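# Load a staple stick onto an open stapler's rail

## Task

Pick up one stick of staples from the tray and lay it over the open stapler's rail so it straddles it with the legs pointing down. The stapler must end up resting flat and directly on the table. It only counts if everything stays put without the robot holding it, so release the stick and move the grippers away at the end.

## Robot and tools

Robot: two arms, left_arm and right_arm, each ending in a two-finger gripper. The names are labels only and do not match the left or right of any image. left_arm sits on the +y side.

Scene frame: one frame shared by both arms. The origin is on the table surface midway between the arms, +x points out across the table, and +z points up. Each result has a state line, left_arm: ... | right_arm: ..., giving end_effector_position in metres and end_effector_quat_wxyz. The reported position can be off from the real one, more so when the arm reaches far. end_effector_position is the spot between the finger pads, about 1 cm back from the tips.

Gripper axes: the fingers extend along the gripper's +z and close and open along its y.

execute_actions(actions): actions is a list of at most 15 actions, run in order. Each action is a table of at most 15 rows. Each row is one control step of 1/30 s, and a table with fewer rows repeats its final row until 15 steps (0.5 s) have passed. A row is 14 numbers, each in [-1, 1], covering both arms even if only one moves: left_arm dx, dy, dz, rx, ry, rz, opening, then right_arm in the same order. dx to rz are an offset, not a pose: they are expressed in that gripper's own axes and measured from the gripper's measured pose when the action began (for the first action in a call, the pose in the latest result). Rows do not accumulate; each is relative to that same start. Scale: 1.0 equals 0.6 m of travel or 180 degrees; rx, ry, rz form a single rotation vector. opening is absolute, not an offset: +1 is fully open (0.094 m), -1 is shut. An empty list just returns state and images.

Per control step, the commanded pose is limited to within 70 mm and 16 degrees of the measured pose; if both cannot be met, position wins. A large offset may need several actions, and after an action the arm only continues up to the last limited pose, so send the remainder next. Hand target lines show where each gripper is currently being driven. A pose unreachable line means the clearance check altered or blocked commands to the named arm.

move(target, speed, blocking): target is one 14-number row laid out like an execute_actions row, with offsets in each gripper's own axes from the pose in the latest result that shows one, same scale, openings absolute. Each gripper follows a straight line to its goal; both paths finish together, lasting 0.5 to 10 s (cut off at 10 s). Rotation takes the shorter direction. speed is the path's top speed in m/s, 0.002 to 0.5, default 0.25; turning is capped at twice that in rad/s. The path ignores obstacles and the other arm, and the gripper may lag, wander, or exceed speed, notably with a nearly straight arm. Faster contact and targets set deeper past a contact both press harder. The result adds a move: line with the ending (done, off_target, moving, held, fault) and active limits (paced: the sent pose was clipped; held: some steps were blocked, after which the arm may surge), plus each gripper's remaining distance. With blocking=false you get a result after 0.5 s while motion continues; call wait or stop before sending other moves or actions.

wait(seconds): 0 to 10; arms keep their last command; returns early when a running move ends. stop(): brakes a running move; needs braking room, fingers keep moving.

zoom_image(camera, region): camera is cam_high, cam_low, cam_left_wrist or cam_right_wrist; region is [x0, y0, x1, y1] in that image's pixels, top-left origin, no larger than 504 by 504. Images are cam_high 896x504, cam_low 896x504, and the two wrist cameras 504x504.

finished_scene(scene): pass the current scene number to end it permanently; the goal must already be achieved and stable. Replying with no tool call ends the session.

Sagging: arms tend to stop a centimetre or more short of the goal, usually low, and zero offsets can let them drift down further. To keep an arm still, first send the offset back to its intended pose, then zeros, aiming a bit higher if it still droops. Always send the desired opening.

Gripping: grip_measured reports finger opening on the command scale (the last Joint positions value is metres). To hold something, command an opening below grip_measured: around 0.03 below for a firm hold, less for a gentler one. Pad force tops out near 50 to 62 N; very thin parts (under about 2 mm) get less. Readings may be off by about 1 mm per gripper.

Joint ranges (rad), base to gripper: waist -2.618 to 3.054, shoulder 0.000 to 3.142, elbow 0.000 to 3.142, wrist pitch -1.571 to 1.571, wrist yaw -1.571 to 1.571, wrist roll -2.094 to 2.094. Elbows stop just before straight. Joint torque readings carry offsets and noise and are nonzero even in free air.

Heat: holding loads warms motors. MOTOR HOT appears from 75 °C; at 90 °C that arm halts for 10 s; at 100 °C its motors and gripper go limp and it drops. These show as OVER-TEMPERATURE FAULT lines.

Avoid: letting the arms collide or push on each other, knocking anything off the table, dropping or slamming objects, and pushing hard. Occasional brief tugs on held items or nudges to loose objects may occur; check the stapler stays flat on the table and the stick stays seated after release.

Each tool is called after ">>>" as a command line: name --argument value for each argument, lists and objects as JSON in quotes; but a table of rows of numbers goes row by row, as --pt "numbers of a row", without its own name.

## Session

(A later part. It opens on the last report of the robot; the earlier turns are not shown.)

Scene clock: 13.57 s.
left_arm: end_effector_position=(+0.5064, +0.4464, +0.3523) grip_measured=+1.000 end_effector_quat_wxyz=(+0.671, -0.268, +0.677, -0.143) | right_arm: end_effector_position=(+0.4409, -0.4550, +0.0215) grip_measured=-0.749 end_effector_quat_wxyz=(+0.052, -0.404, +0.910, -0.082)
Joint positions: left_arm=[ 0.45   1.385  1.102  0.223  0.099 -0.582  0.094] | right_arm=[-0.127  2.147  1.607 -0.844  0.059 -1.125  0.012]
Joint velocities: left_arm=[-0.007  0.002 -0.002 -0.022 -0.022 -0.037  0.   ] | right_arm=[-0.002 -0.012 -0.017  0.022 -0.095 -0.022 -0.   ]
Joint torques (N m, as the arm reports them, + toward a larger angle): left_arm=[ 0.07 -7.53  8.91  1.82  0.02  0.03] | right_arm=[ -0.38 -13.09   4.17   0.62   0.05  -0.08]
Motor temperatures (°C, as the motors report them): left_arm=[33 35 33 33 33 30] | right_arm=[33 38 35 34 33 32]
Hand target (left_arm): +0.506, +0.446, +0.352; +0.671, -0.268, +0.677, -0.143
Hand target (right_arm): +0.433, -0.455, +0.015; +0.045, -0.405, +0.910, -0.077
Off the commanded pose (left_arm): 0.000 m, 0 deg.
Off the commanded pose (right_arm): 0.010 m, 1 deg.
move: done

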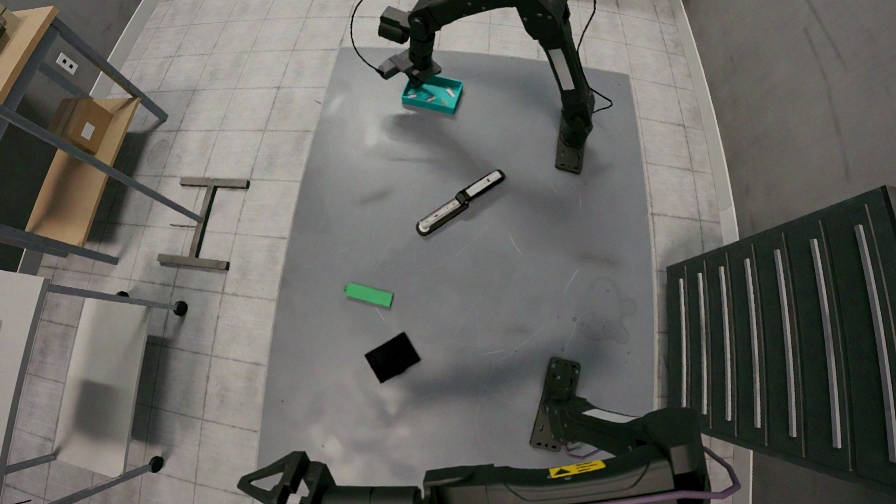

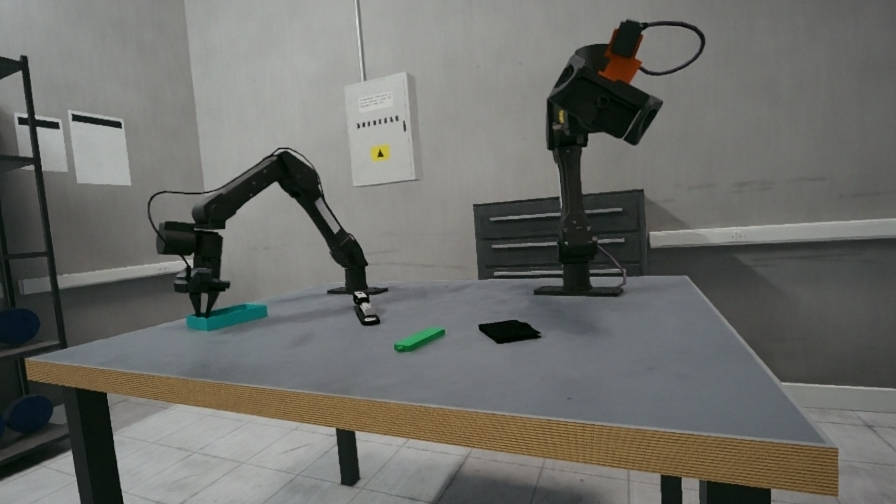

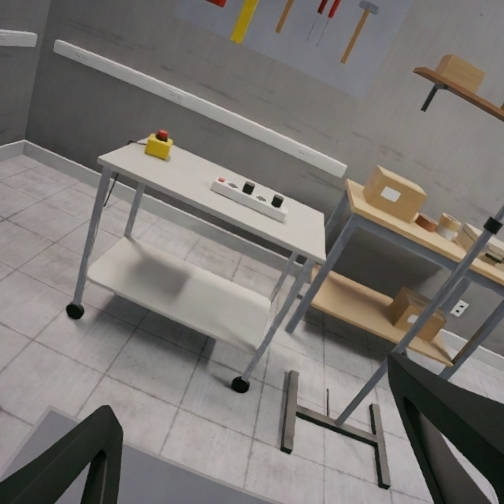

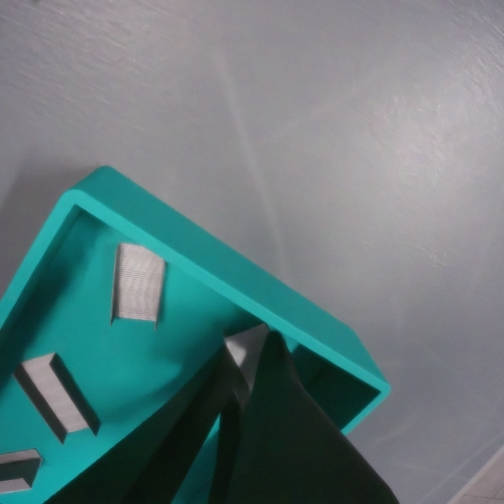

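>>> move --target '[0,0,0,0,0,0,1,0,0,-0.13,-0.055,0,0,-0.78]' --speed 0.1

>>> move --target '[0,0,0,0,0,0,1,-0.37,0.52,0,0,0,0.045,-0.78]'

Scene clock: 15.33 s.
left_arm: end_effector_position=(+0.5064, +0.4464, +0.3523) grip_measured=+1.000 end_effector_quat_wxyz=(+0.671, -0.268, +0.677, -0.143) | right_arm: end_effector_position=(+0.4227, -0.4498, +0.0920) grip_measured=-0.749 end_effector_quat_wxyz=(+0.006, -0.404, +0.915, -0.007)
Joint positions: left_arm=[ 0.45   1.385  1.102  0.223  0.099 -0.582  0.094] | right_arm=[-0.151  2.2    1.994 -1.346  0.002 -1.139  0.012]
Joint velocities: left_arm=[-0.002 -0.007  0.007  0.022 -0.007  0.022  0.   ] | right_arm=[-0.012  0.002  0.002 -0.037 -0.022  0.037 -0.   ]
Joint torques (N m, as the arm reports them, + toward a larger angle): left_arm=[-0.07 -7.56  8.72  1.87  0.    0.05] | right_arm=[  0.24 -12.52   9.09   0.11  -0.16  -0.05]
Motor temperatures (°C, as the motors report them): left_arm=[33 35 33 34 33 30] | right_arm=[33 38 36 34 33 32]
Hand target (left_arm): +0.506, +0.446, +0.352; +0.671, -0.268, +0.677, -0.143
Hand target (right_arm): +0.428, -0.446, +0.098; +0.017, -0.407, +0.913, -0.004
Off the commanded pose (left_arm): 0.000 m, 0 deg.
Off the commanded pose (right_arm): 0.009 m, 1 deg.
move: done

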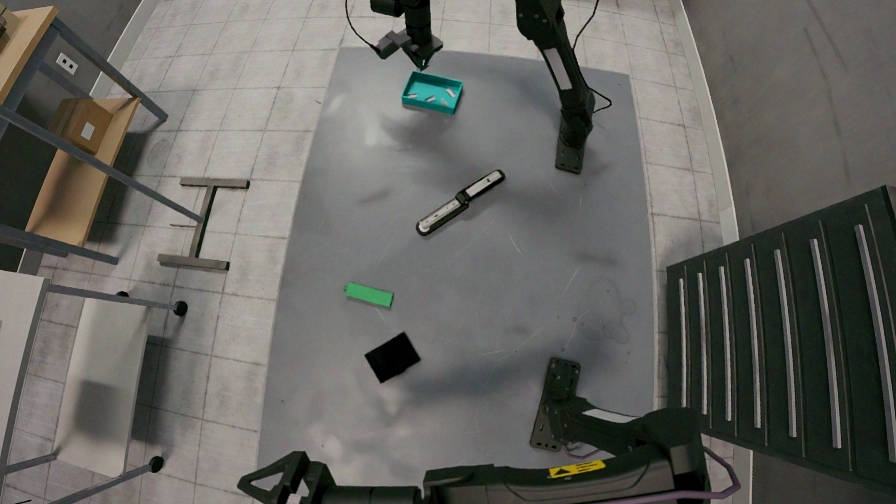

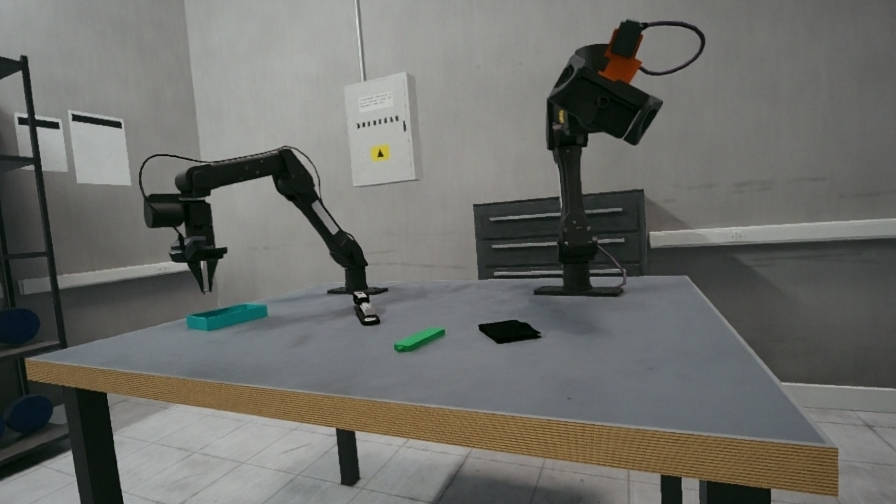

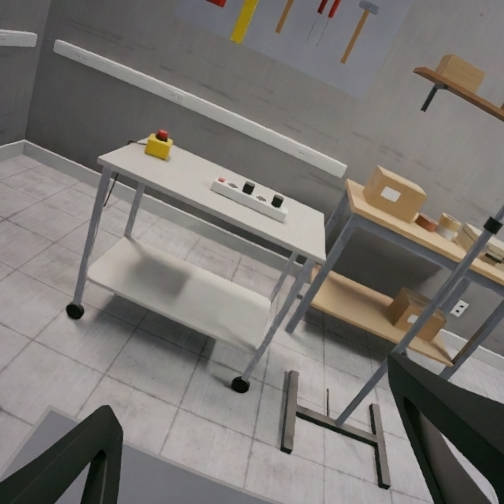

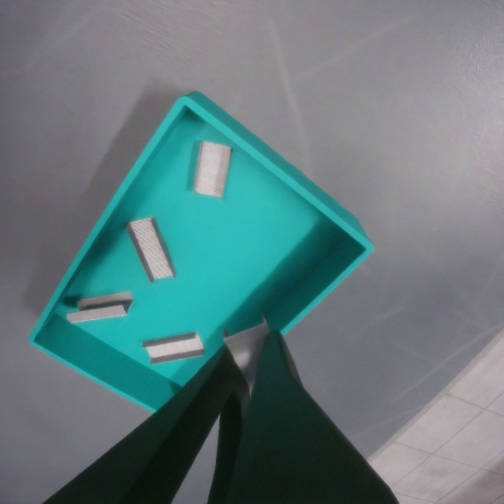

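Scene clock: 17.50 s.
left_arm: end_effector_position=(+0.5064, +0.4464, +0.3523) grip_measured=+1.000 end_effector_quat_wxyz=(+0.671, -0.268, +0.677, -0.143) | right_arm: end_effector_position=(+0.3347, -0.0750, +0.0819) grip_measured=-0.749 end_effector_quat_wxyz=(-0.004, -0.345, +0.939, -0.004)
Joint positions: left_arm=[ 0.45   1.385  1.102  0.223  0.099 -0.582  0.094] | right_arm=[ 0.803  2.116  1.82  -1.285  0.005 -0.057  0.012]
Joint velocities: left_arm=[-0.007 -0.007 -0.007  0.037 -0.007  0.007  0.   ] | right_arm=[-0.012 -0.012  0.002  0.007 -0.022  0.081  0.   ]
Joint torques (N m, as the arm reports them, + toward a larger angle): left_arm=[ 0.09 -7.67  8.86  1.88 -0.03  0.03] | right_arm=[ -0.55 -11.33   9.67   0.09   0.07   0.01]
Motor temperatures (°C, as the motors report them): left_arm=[33 35 33 34 33 30] | right_arm=[33 38 36 34 33 32]
Hand target (left_arm): +0.506, +0.446, +0.352; +0.671, -0.268, +0.677, -0.143
Hand target (right_arm): +0.342, -0.074, +0.088; +0.006, -0.338, +0.941, -0.004
Off the commanded pose (left_arm): 0.000 m, 0 deg.
Off the commanded pose (right_arm): 0.009 m, 1 deg.
move: done

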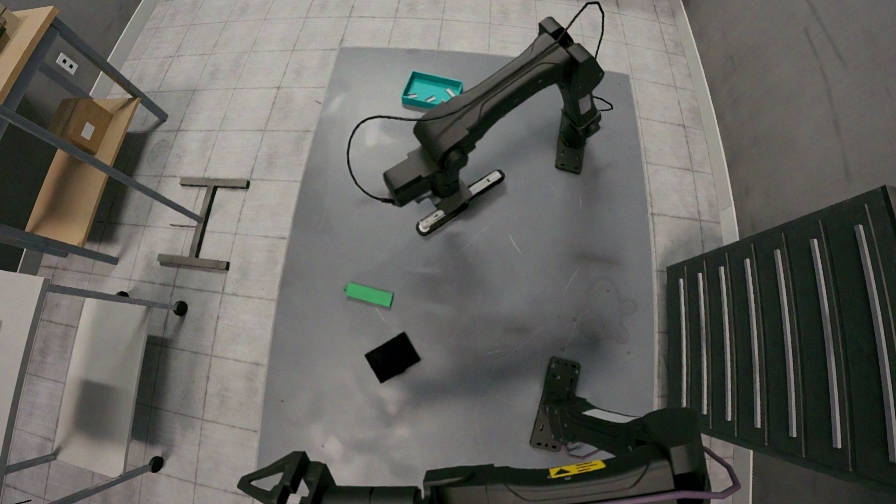

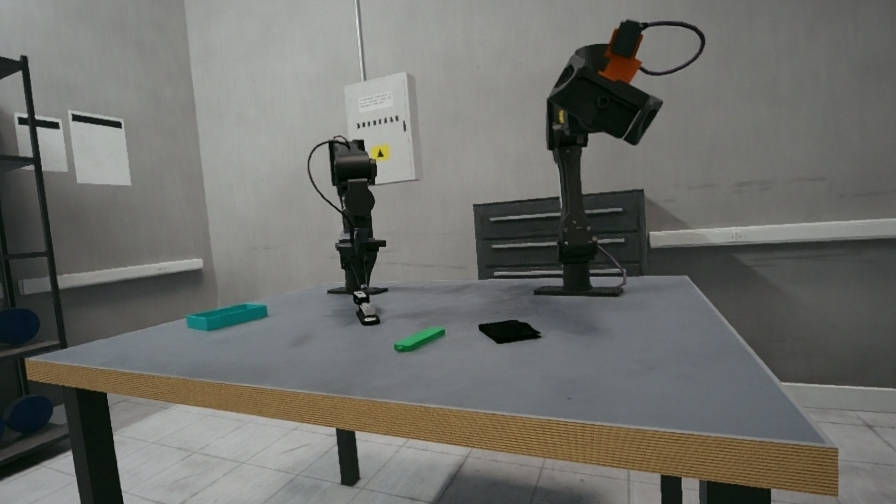

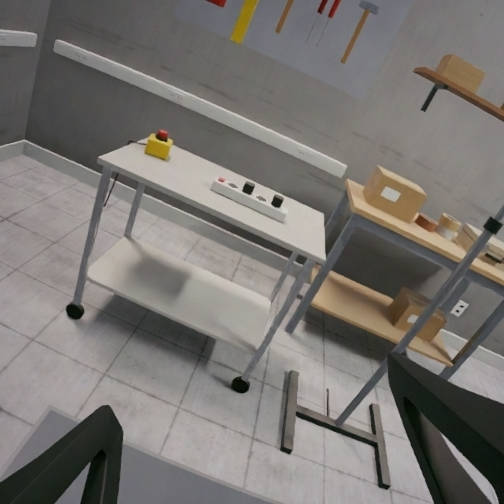

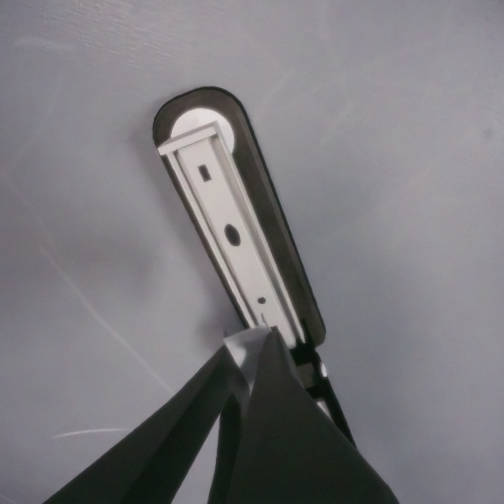

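Very close already.

>>> move --target '[0,0,0,0,0,0,1,-0.045,0.002,0.045,0,-0.008,0,-0.78]' --speed 0.06

>>> zoom_image --camera "cam_right_wrist" --region '[130,160,370,400]'

Scene clock: 18.60 s.
left_arm: end_effector_position=(+0.5064, +0.4464, +0.3523) grip_measured=+1.000 end_effector_quat_wxyz=(+0.671, -0.268, +0.677, -0.143) | right_arm: end_effector_position=(+0.3436, -0.0682, +0.0450) grip_measured=-0.749 end_effector_quat_wxyz=(-0.017, -0.344, +0.939, -0.008)
Joint positions: left_arm=[ 0.45   1.385  1.102  0.223  0.099 -0.582  0.094] | right_arm=[ 0.803  2.209  1.82  -1.219  0.005 -0.056  0.012]
Joint velocities: left_arm=[-0.007 -0.002  0.002 -0.022 -0.007 -0.095  0.   ] | right_arm=[ 0.002  0.012 -0.007  0.007  0.007  0.037 -0.   ]
Joint torques (N m, as the arm reports them, + toward a larger angle): left_arm=[-0.11 -7.56  9.11  1.87  0.    0.03] | right_arm=[  0.33 -12.7   10.12   0.2    0.03   0.  ]
Motor temperatures (°C, as the motors report them): left_arm=[33 35 33 34 33 30] | right_arm=[33 39 36 34 33 32]
Hand target (left_arm): +0.506, +0.446, +0.352; +0.671, -0.268, +0.677, -0.143
Hand target (right_arm): +0.354, -0.057, +0.055; +0.008, -0.345, +0.939, +0.000
Off the commanded pose (left_arm): 0.000 m, 0 deg.
Off the commanded pose (right_arm): 0.018 m, 3 deg.
move: off_target (right_arm)

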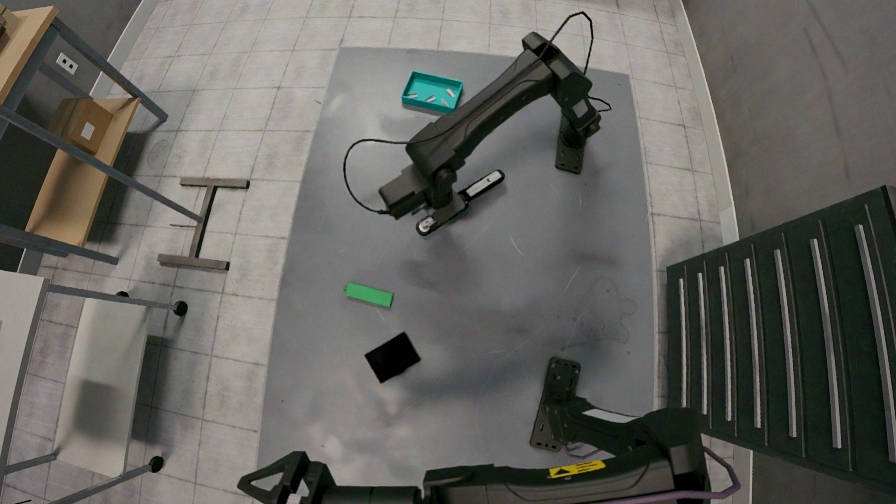

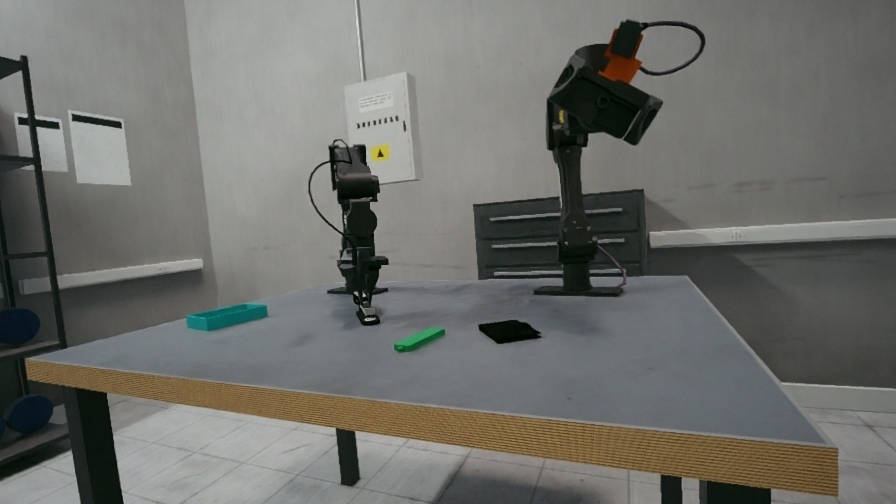

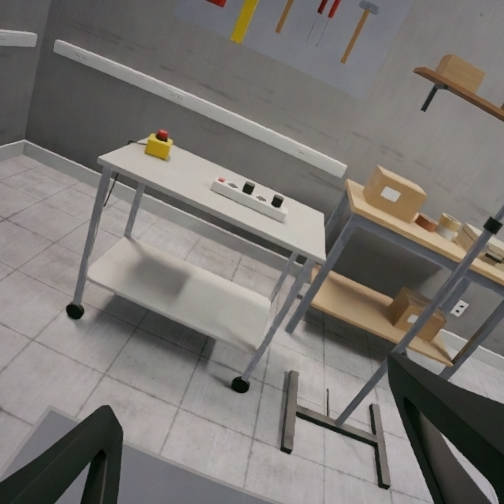

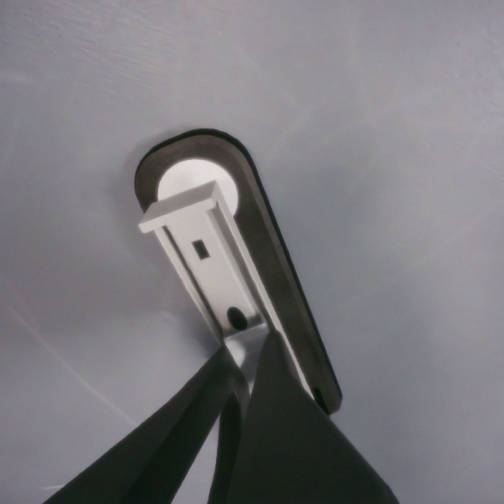

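Region (130, 160, 370, 400) of cam_right_wrist's 504x504 image, scaled by 2.100, with more detail than that image has.

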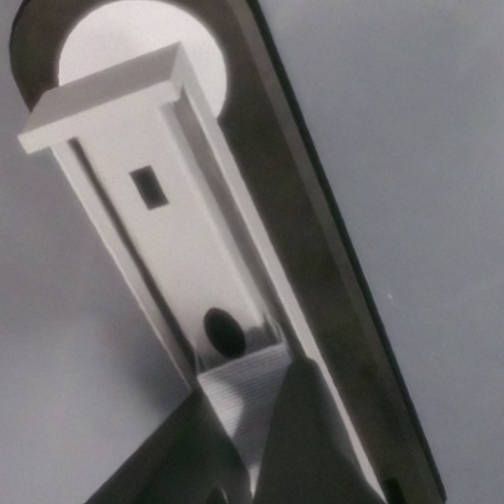

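>>> move --target '[0,0,0,0,0,0,1,-0.018,0.008,-0.012,0,-0.02,0,-0.78]' --speed 0.03

>>> zoom_image --camera "cam_right_wrist" --region '[130,160,370,400]'

Scene clock: 20.00 s.
left_arm: end_effector_position=(+0.5064, +0.4464, +0.3523) grip_measured=+1.000 end_effector_quat_wxyz=(+0.671, -0.268, +0.677, -0.143) | right_arm: end_effector_position=(+0.3510, -0.0626, +0.0448) grip_measured=-0.749 end_effector_quat_wxyz=(+0.001, -0.342, +0.940, -0.002)
Joint positions: left_arm=[ 0.45   1.385  1.102  0.223  0.099 -0.582  0.094] | right_arm=[ 0.803  2.209  1.82  -1.182  0.005 -0.051  0.012]
Joint velocities: left_arm=[ 0.007  0.017  0.012 -0.066 -0.022  0.037  0.   ] | right_arm=[ 0.002 -0.002  0.017  0.037 -0.051 -0.022 -0.   ]
Joint torques (N m, as the arm reports them, + toward a larger angle): left_arm=[-0.01 -7.66  8.94  1.86  0.02  0.04] | right_arm=[  0.82 -14.82   5.91   0.26  -0.02   0.01]
Motor temperatures (°C, as the motors report them): left_arm=[33 35 34 34 33 30] | right_arm=[33 39 36 34 33 32]
Hand target (left_arm): +0.506, +0.446, +0.352; +0.671, -0.268, +0.677, -0.143
Hand target (right_arm): +0.349, -0.057, +0.052; +0.012, -0.344, +0.939, +0.003
Off the commanded pose (left_arm): 0.000 m, 0 deg.
Off the commanded pose (right_arm): 0.009 m, 1 deg.
move: done

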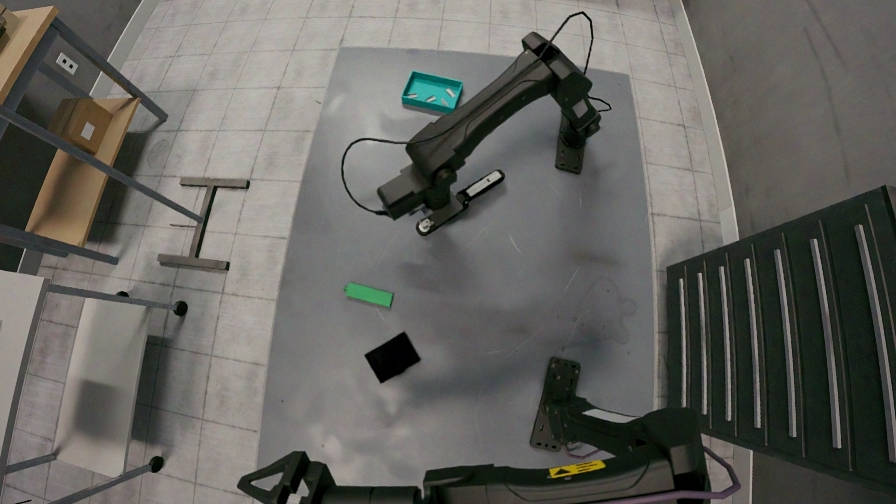

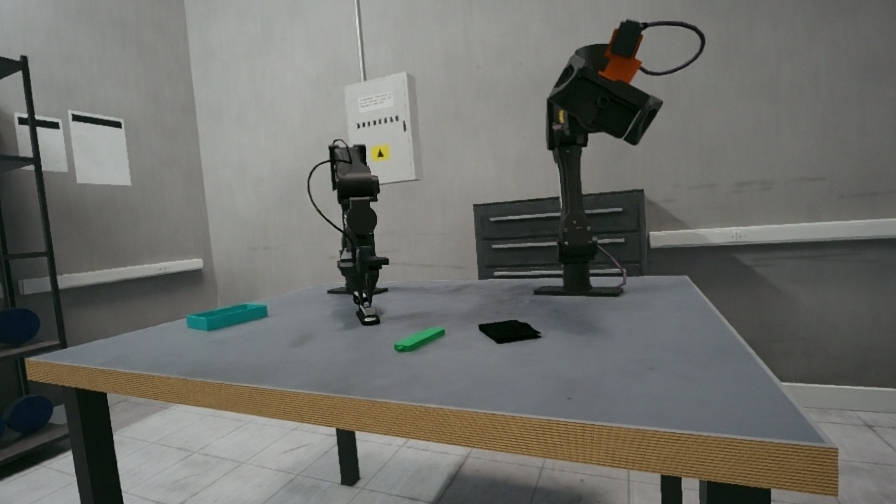

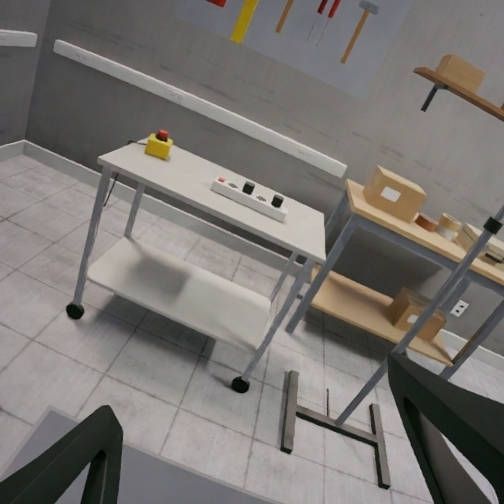

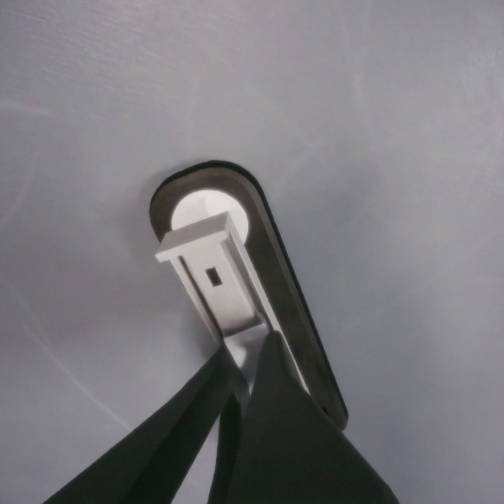

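Region (130, 160, 370, 400) of cam_right_wrist's 504x504 image, scaled by 2.100, with more detail than that image has.

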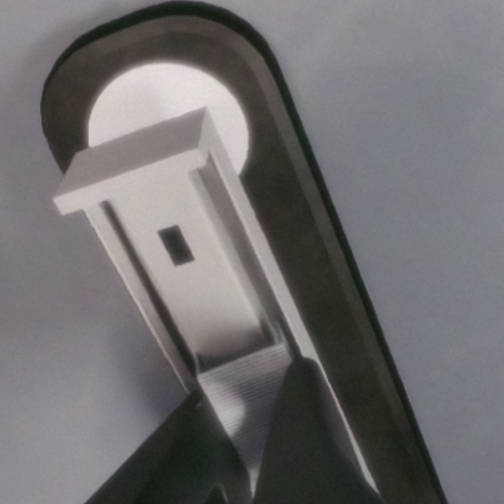

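Use wrist yaw for ~1.5 mm; small roll too.

>>> move --target '[0,0,0,0,0,0,1,0,0.005,0,-0.0055,0,-0.012,-0.78]' --speed 0.02

>>> zoom_image --camera "cam_right_wrist" --region '[130,160,370,400]'

Scene clock: 21.33 s.
left_arm: end_effector_position=(+0.5064, +0.4464, +0.3523) grip_measured=+1.000 end_effector_quat_wxyz=(+0.671, -0.268, +0.677, -0.143) | right_arm: end_effector_position=(+0.3505, -0.0616, +0.0448) grip_measured=-0.749 end_effector_quat_wxyz=(+0.000, -0.357, +0.934, +0.001)
Joint positions: left_arm=[ 0.45   1.385  1.102  0.223  0.099 -0.582  0.094] | right_arm=[ 0.803  2.209  1.82  -1.181 -0.001 -0.082  0.012]
Joint velocities: left_arm=[ 0.007  0.017  0.007  0.007  0.051 -0.081  0.   ] | right_arm=[-0.002 -0.007 -0.007 -0.051  0.007 -0.022  0.001]
Joint torques (N m, as the arm reports them, + toward a larger angle): left_arm=[-0.07 -7.62  9.1   1.89  0.03  0.06] | right_arm=[ -0.02 -12.8    6.88   0.21  -0.09  -0.11]
Motor temperatures (°C, as the motors report them): left_arm=[33 35 34 34 33 30] | right_arm=[33 39 36 34 33 32]
Hand target (left_arm): +0.506, +0.446, +0.352; +0.671, -0.268, +0.677, -0.143
Hand target (right_arm): +0.349, -0.060, +0.045; -0.002, -0.360, +0.933, +0.006
Off the commanded pose (left_arm): 0.000 m, 0 deg.
Off the commanded pose (right_arm): 0.002 m, 1 deg.
move: done

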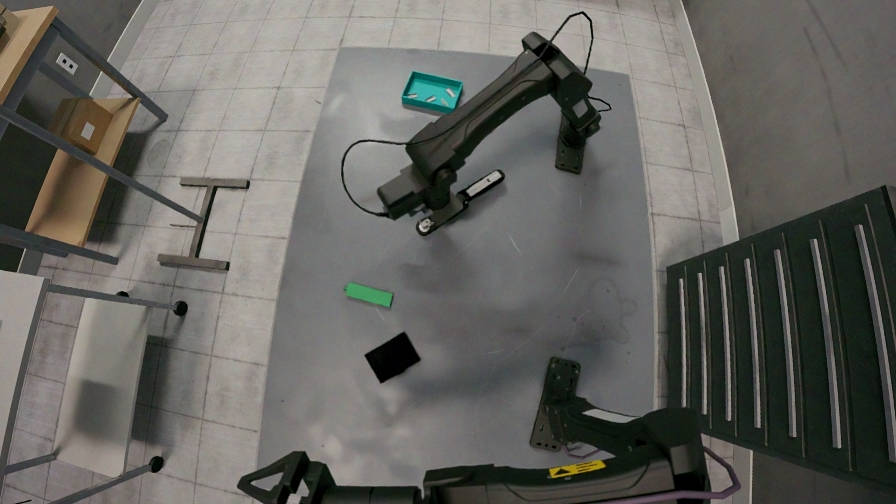

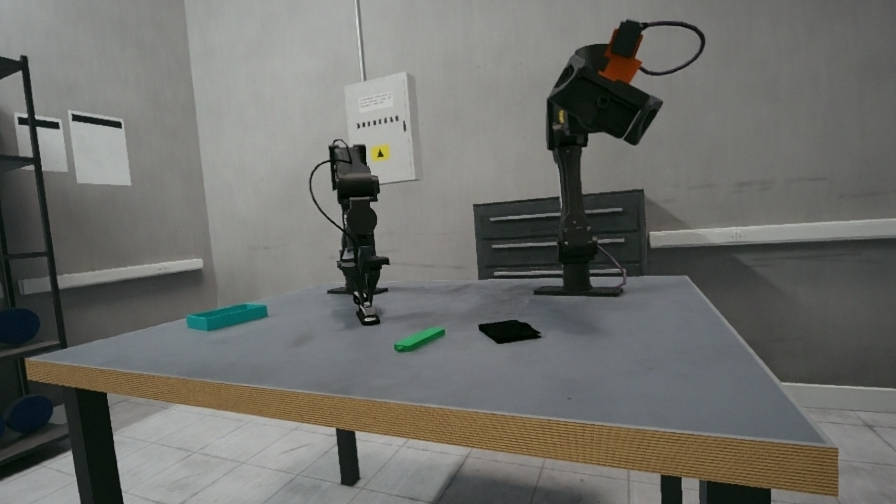

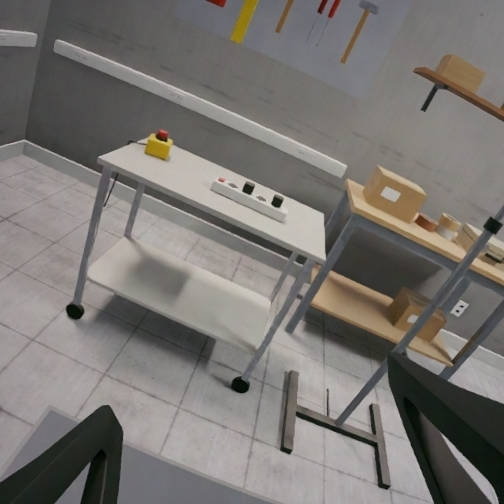

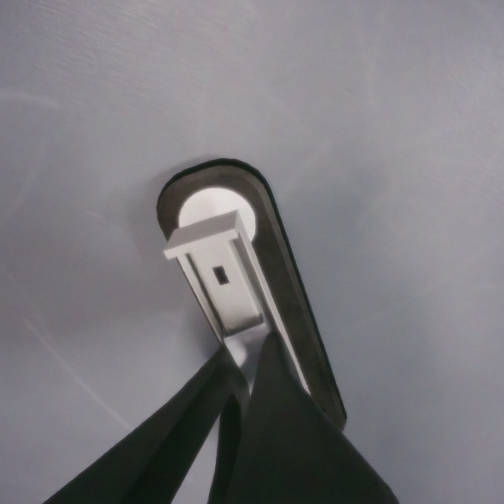

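Region (130, 160, 370, 400) of cam_right_wrist's 504x504 image, scaled by 2.100, with more detail than that image has.

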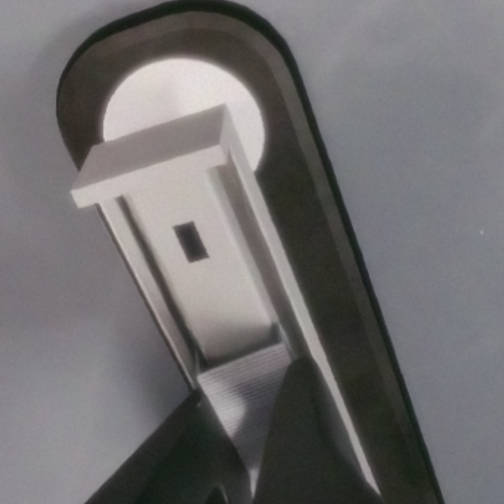

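>>> move --target '[0,0,0,0,0,0,1,0,0,0.012,0,0.005,0,-0.78]' --speed 0.015

>>> move --target '[0,0,0,0,0,0,1,0,0,0,0,0,0,-0.69]'

>>> zoom_image --camera "cam_right_wrist" --region '[150,200,390,440]'

Scene clock: 22.17 s.
left_arm: end_effector_position=(+0.5064, +0.4464, +0.3523) grip_measured=+1.000 end_effector_quat_wxyz=(+0.671, -0.268, +0.677, -0.143) | right_arm: end_effector_position=(+0.3499, -0.0616, +0.0425) grip_measured=-0.749 end_effector_quat_wxyz=(-0.003, -0.357, +0.934, +0.001)
Joint positions: left_arm=[ 0.45   1.385  1.102  0.223  0.099 -0.582  0.094] | right_arm=[ 0.803  2.215  1.82  -1.181 -0.003 -0.082  0.012]
Joint velocities: left_arm=[ 0.002  0.012 -0.022  0.037  0.007 -0.066  0.   ] | right_arm=[-0.012 -0.012  0.012  0.095 -0.022  0.051  0.   ]
Joint torques (N m, as the arm reports them, + toward a larger angle): left_arm=[-0.2  -7.49  9.03  1.84  0.01  0.01] | right_arm=[ -0.03 -11.43   7.16   0.15   0.03  -0.02]
Motor temperatures (°C, as the motors report them): left_arm=[33 35 34 34 33 30] | right_arm=[33 39 36 34 33 32]
Hand target (left_arm): +0.506, +0.446, +0.352; +0.671, -0.268, +0.677, -0.143
Hand target (right_arm): +0.350, -0.062, +0.038; -0.007, -0.357, +0.934, -0.002
Off the commanded pose (left_arm): 0.000 m, 0 deg.
Off the commanded pose (right_arm): 0.005 m, 1 deg.
move: done

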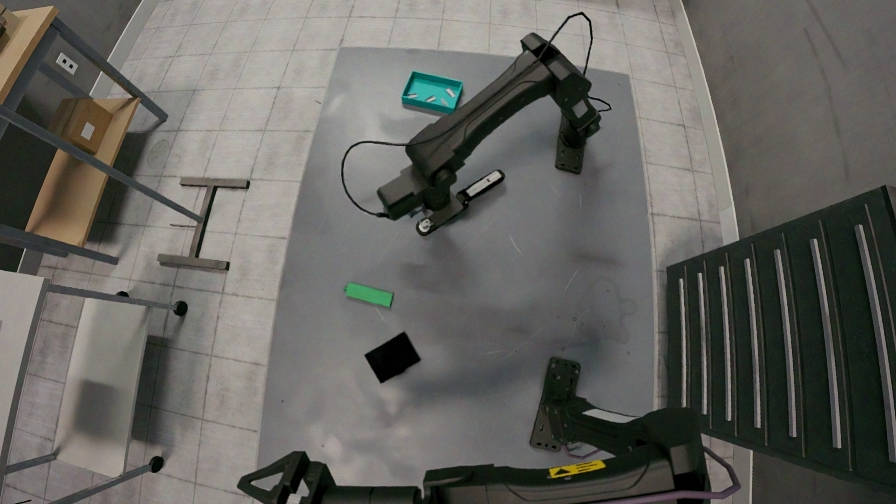

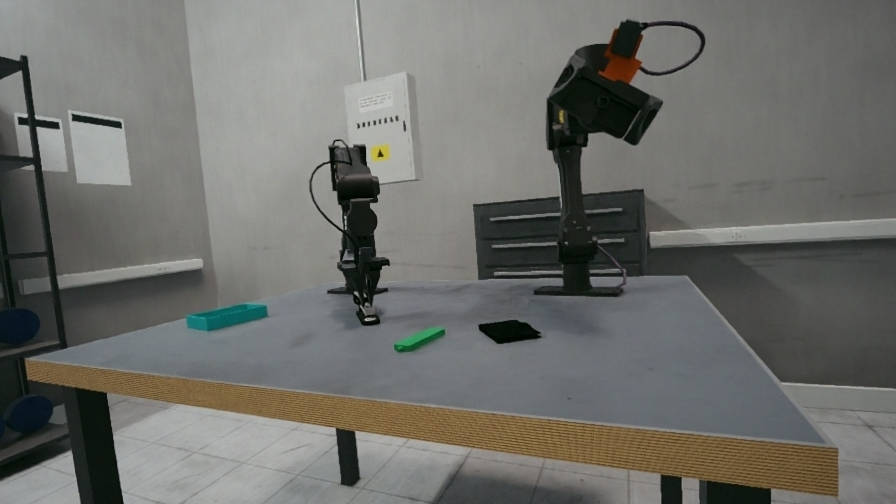

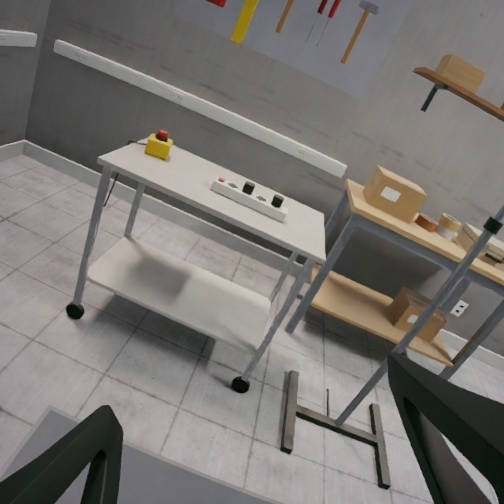

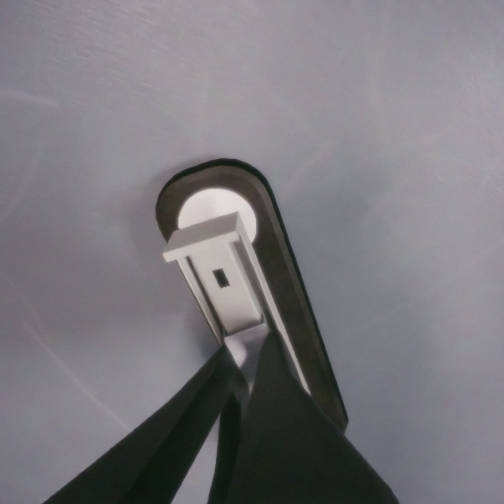

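Scene clock: 22.67 s.
left_arm: end_effector_position=(+0.5064, +0.4464, +0.3523) grip_measured=+1.000 end_effector_quat_wxyz=(+0.671, -0.268, +0.677, -0.143) | right_arm: end_effector_position=(+0.3499, -0.0616, +0.0425) grip_measured=-0.693 end_effector_quat_wxyz=(-0.003, -0.357, +0.934, +0.001)
Joint positions: left_arm=[ 0.45   1.385  1.102  0.223  0.099 -0.582  0.094] | right_arm=[ 0.803  2.215  1.82  -1.181 -0.003 -0.082  0.014]
Joint velocities: left_arm=[-0.017  0.002 -0.012 -0.066 -0.007  0.051  0.   ] | right_arm=[-0.007  0.002  0.002  0.007 -0.007 -0.051 -0.   ]
Joint torques (N m, as the arm reports them, + toward a larger angle): left_arm=[ 0.01 -7.67  8.97  1.86  0.05  0.04] | right_arm=[  0.04 -12.72   6.71   0.17   0.02  -0.01]
Motor temperatures (°C, as the motors report them): left_arm=[33 35 34 35 33 30] | right_arm=[33 39 36 34 33 32]
Hand target (left_arm): +0.506, +0.446, +0.352; +0.671, -0.268, +0.677, -0.143
Hand target (right_arm): +0.350, -0.062, +0.042; -0.003, -0.357, +0.934, +0.001
Off the commanded pose (left_arm): 0.000 m, 0 deg.
Off the commanded pose (right_arm): 0.000 m, 0 deg.
move: done

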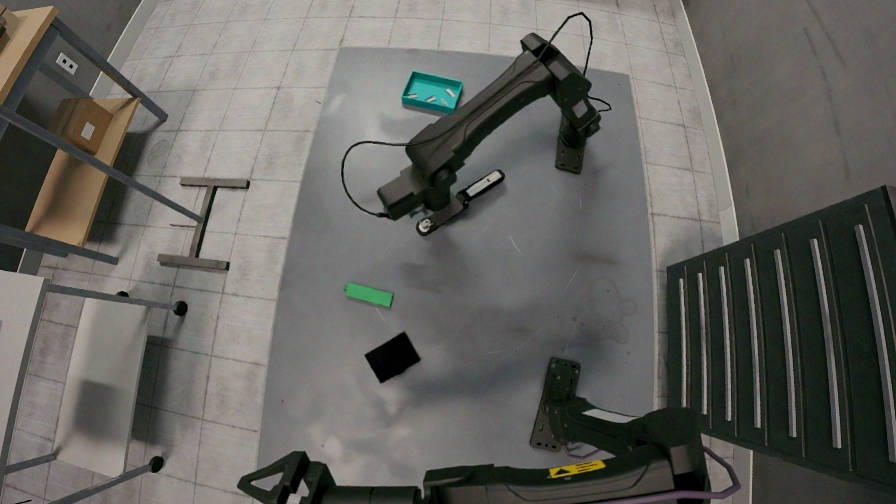

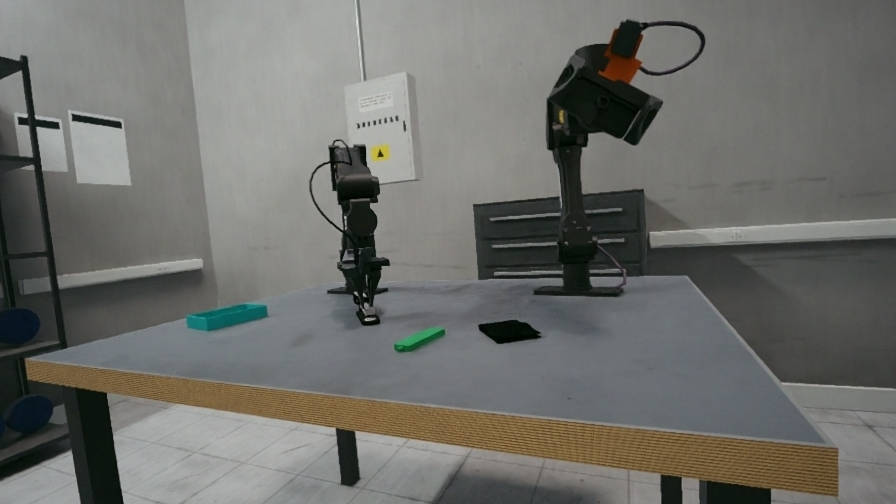

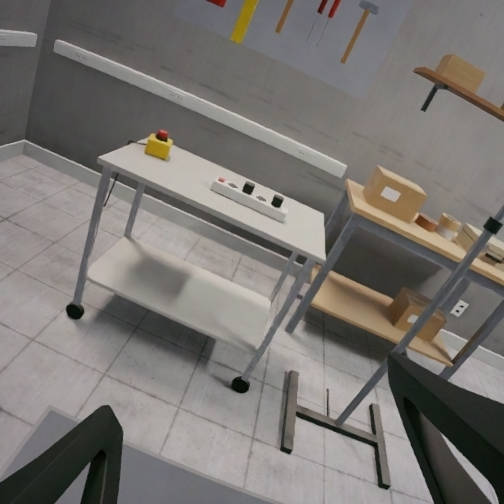

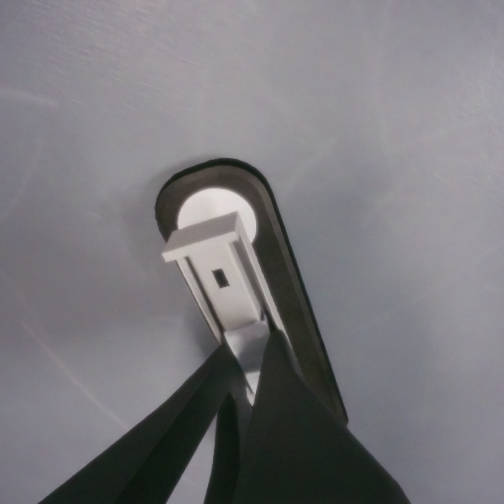

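Region (150, 200, 390, 440) of cam_right_wrist's 504x504 image, scaled by 2.100, with more detail than that image has.

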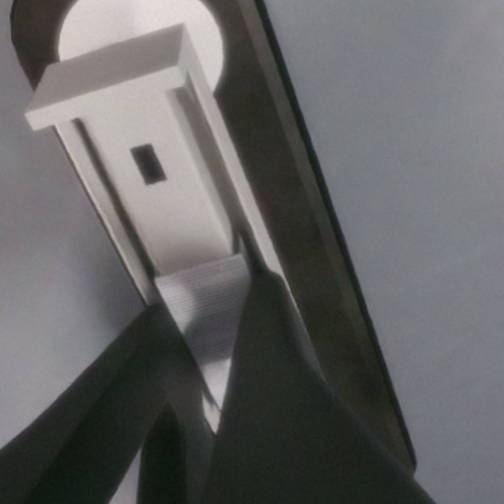

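>>> move --target '[0,0,0,0,0,0,1,0,0,-0.2,0,0,0,0]'

>>> zoom_image --camera "cam_right_wrist" --region '[170,140,370,340]'

Scene clock: 23.90 s.
left_arm: end_effector_position=(+0.5064, +0.4464, +0.3523) grip_measured=+1.000 end_effector_quat_wxyz=(+0.671, -0.268, +0.677, -0.143) | right_arm: end_effector_position=(+0.3481, -0.0629, +0.1563) grip_measured=-0.003 end_effector_quat_wxyz=(+0.019, -0.357, +0.934, +0.007)
Joint positions: left_arm=[ 0.45   1.385  1.102  0.223  0.099 -0.582  0.094] | right_arm=[ 0.803  2.183  2.223 -1.57  -0.003 -0.082  0.047]
Joint velocities: left_arm=[-0.007  0.012  0.017 -0.037  0.037  0.037  0.   ] | right_arm=[-0.012  0.002 -0.017 -0.022  0.022 -0.022 -0.001]
Joint torques (N m, as the arm reports them, + toward a larger angle): left_arm=[ 0.03 -7.62  8.87  1.83  0.    0.06] | right_arm=[ -0.02 -12.56   8.51   0.21   0.    -0.05]
Motor temperatures (°C, as the motors report them): left_arm=[33 35 34 35 33 30] | right_arm=[33 40 36 34 33 32]
Hand target (left_arm): +0.506, +0.446, +0.352; +0.671, -0.268, +0.677, -0.143
Hand target (right_arm): +0.349, -0.062, +0.162; +0.026, -0.357, +0.934, +0.009
Off the commanded pose (left_arm): 0.000 m, 0 deg.
Off the commanded pose (right_arm): 0.007 m, 3 deg.
joint sent to its limit (right arm) — the command would take joint 4 (wrist pitch) past its lower limit, so that joint was sent only as far as its limit.
move: off_target (right_arm)

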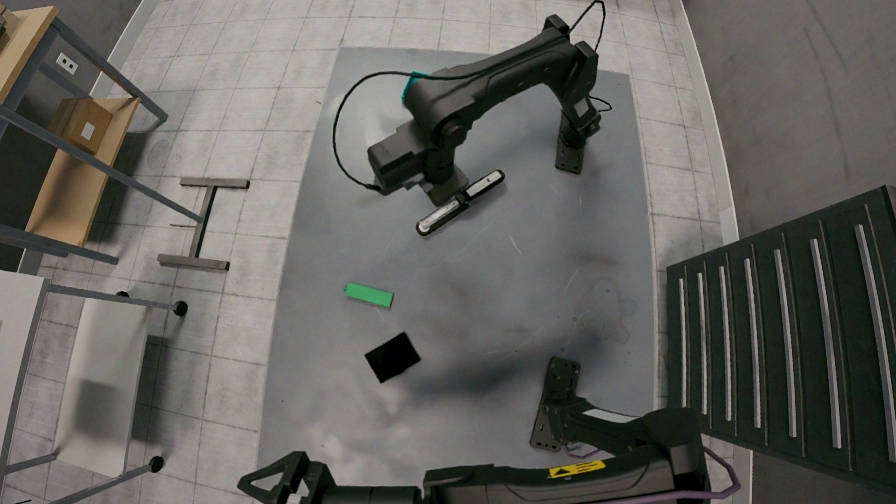

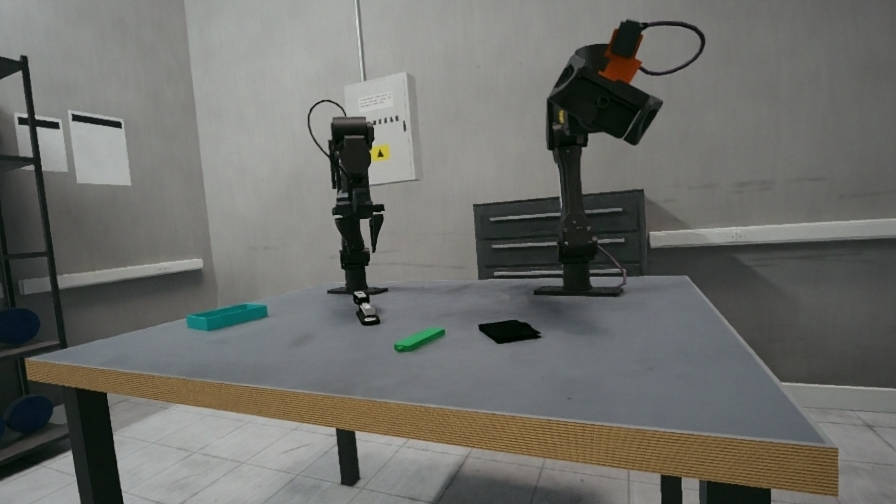

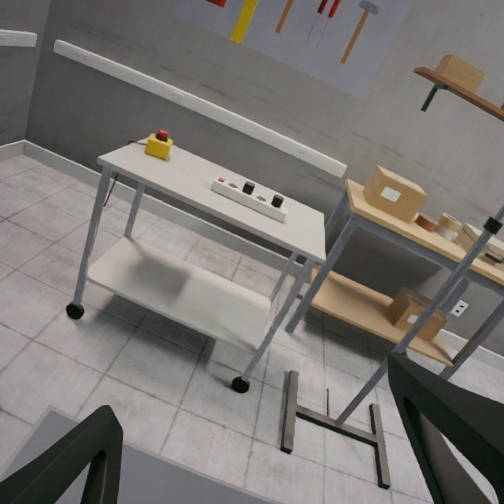

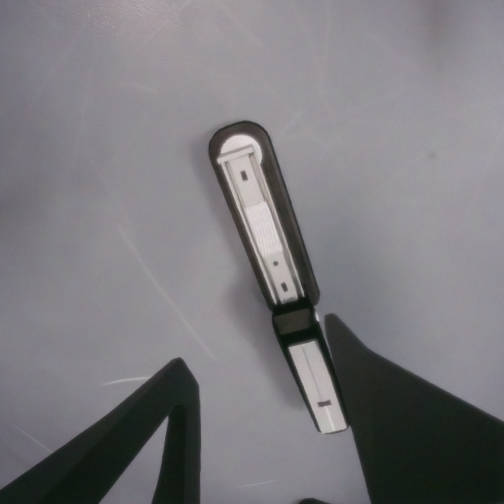

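Region (170, 140, 370, 340) of cam_right_wrist's 504x504 image, scaled by 2.520, with more detail than that image has.

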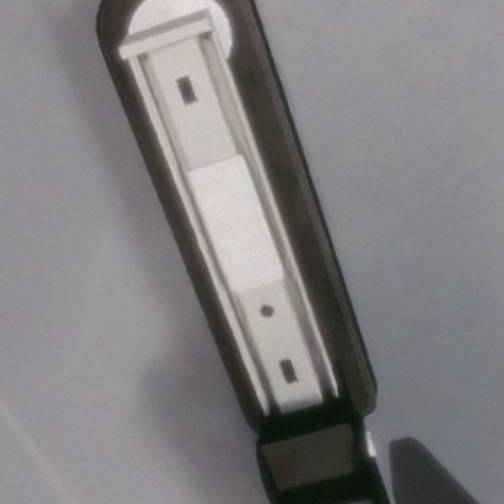

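>>> finished_scene --scene 2

The scene is finished: the task was done.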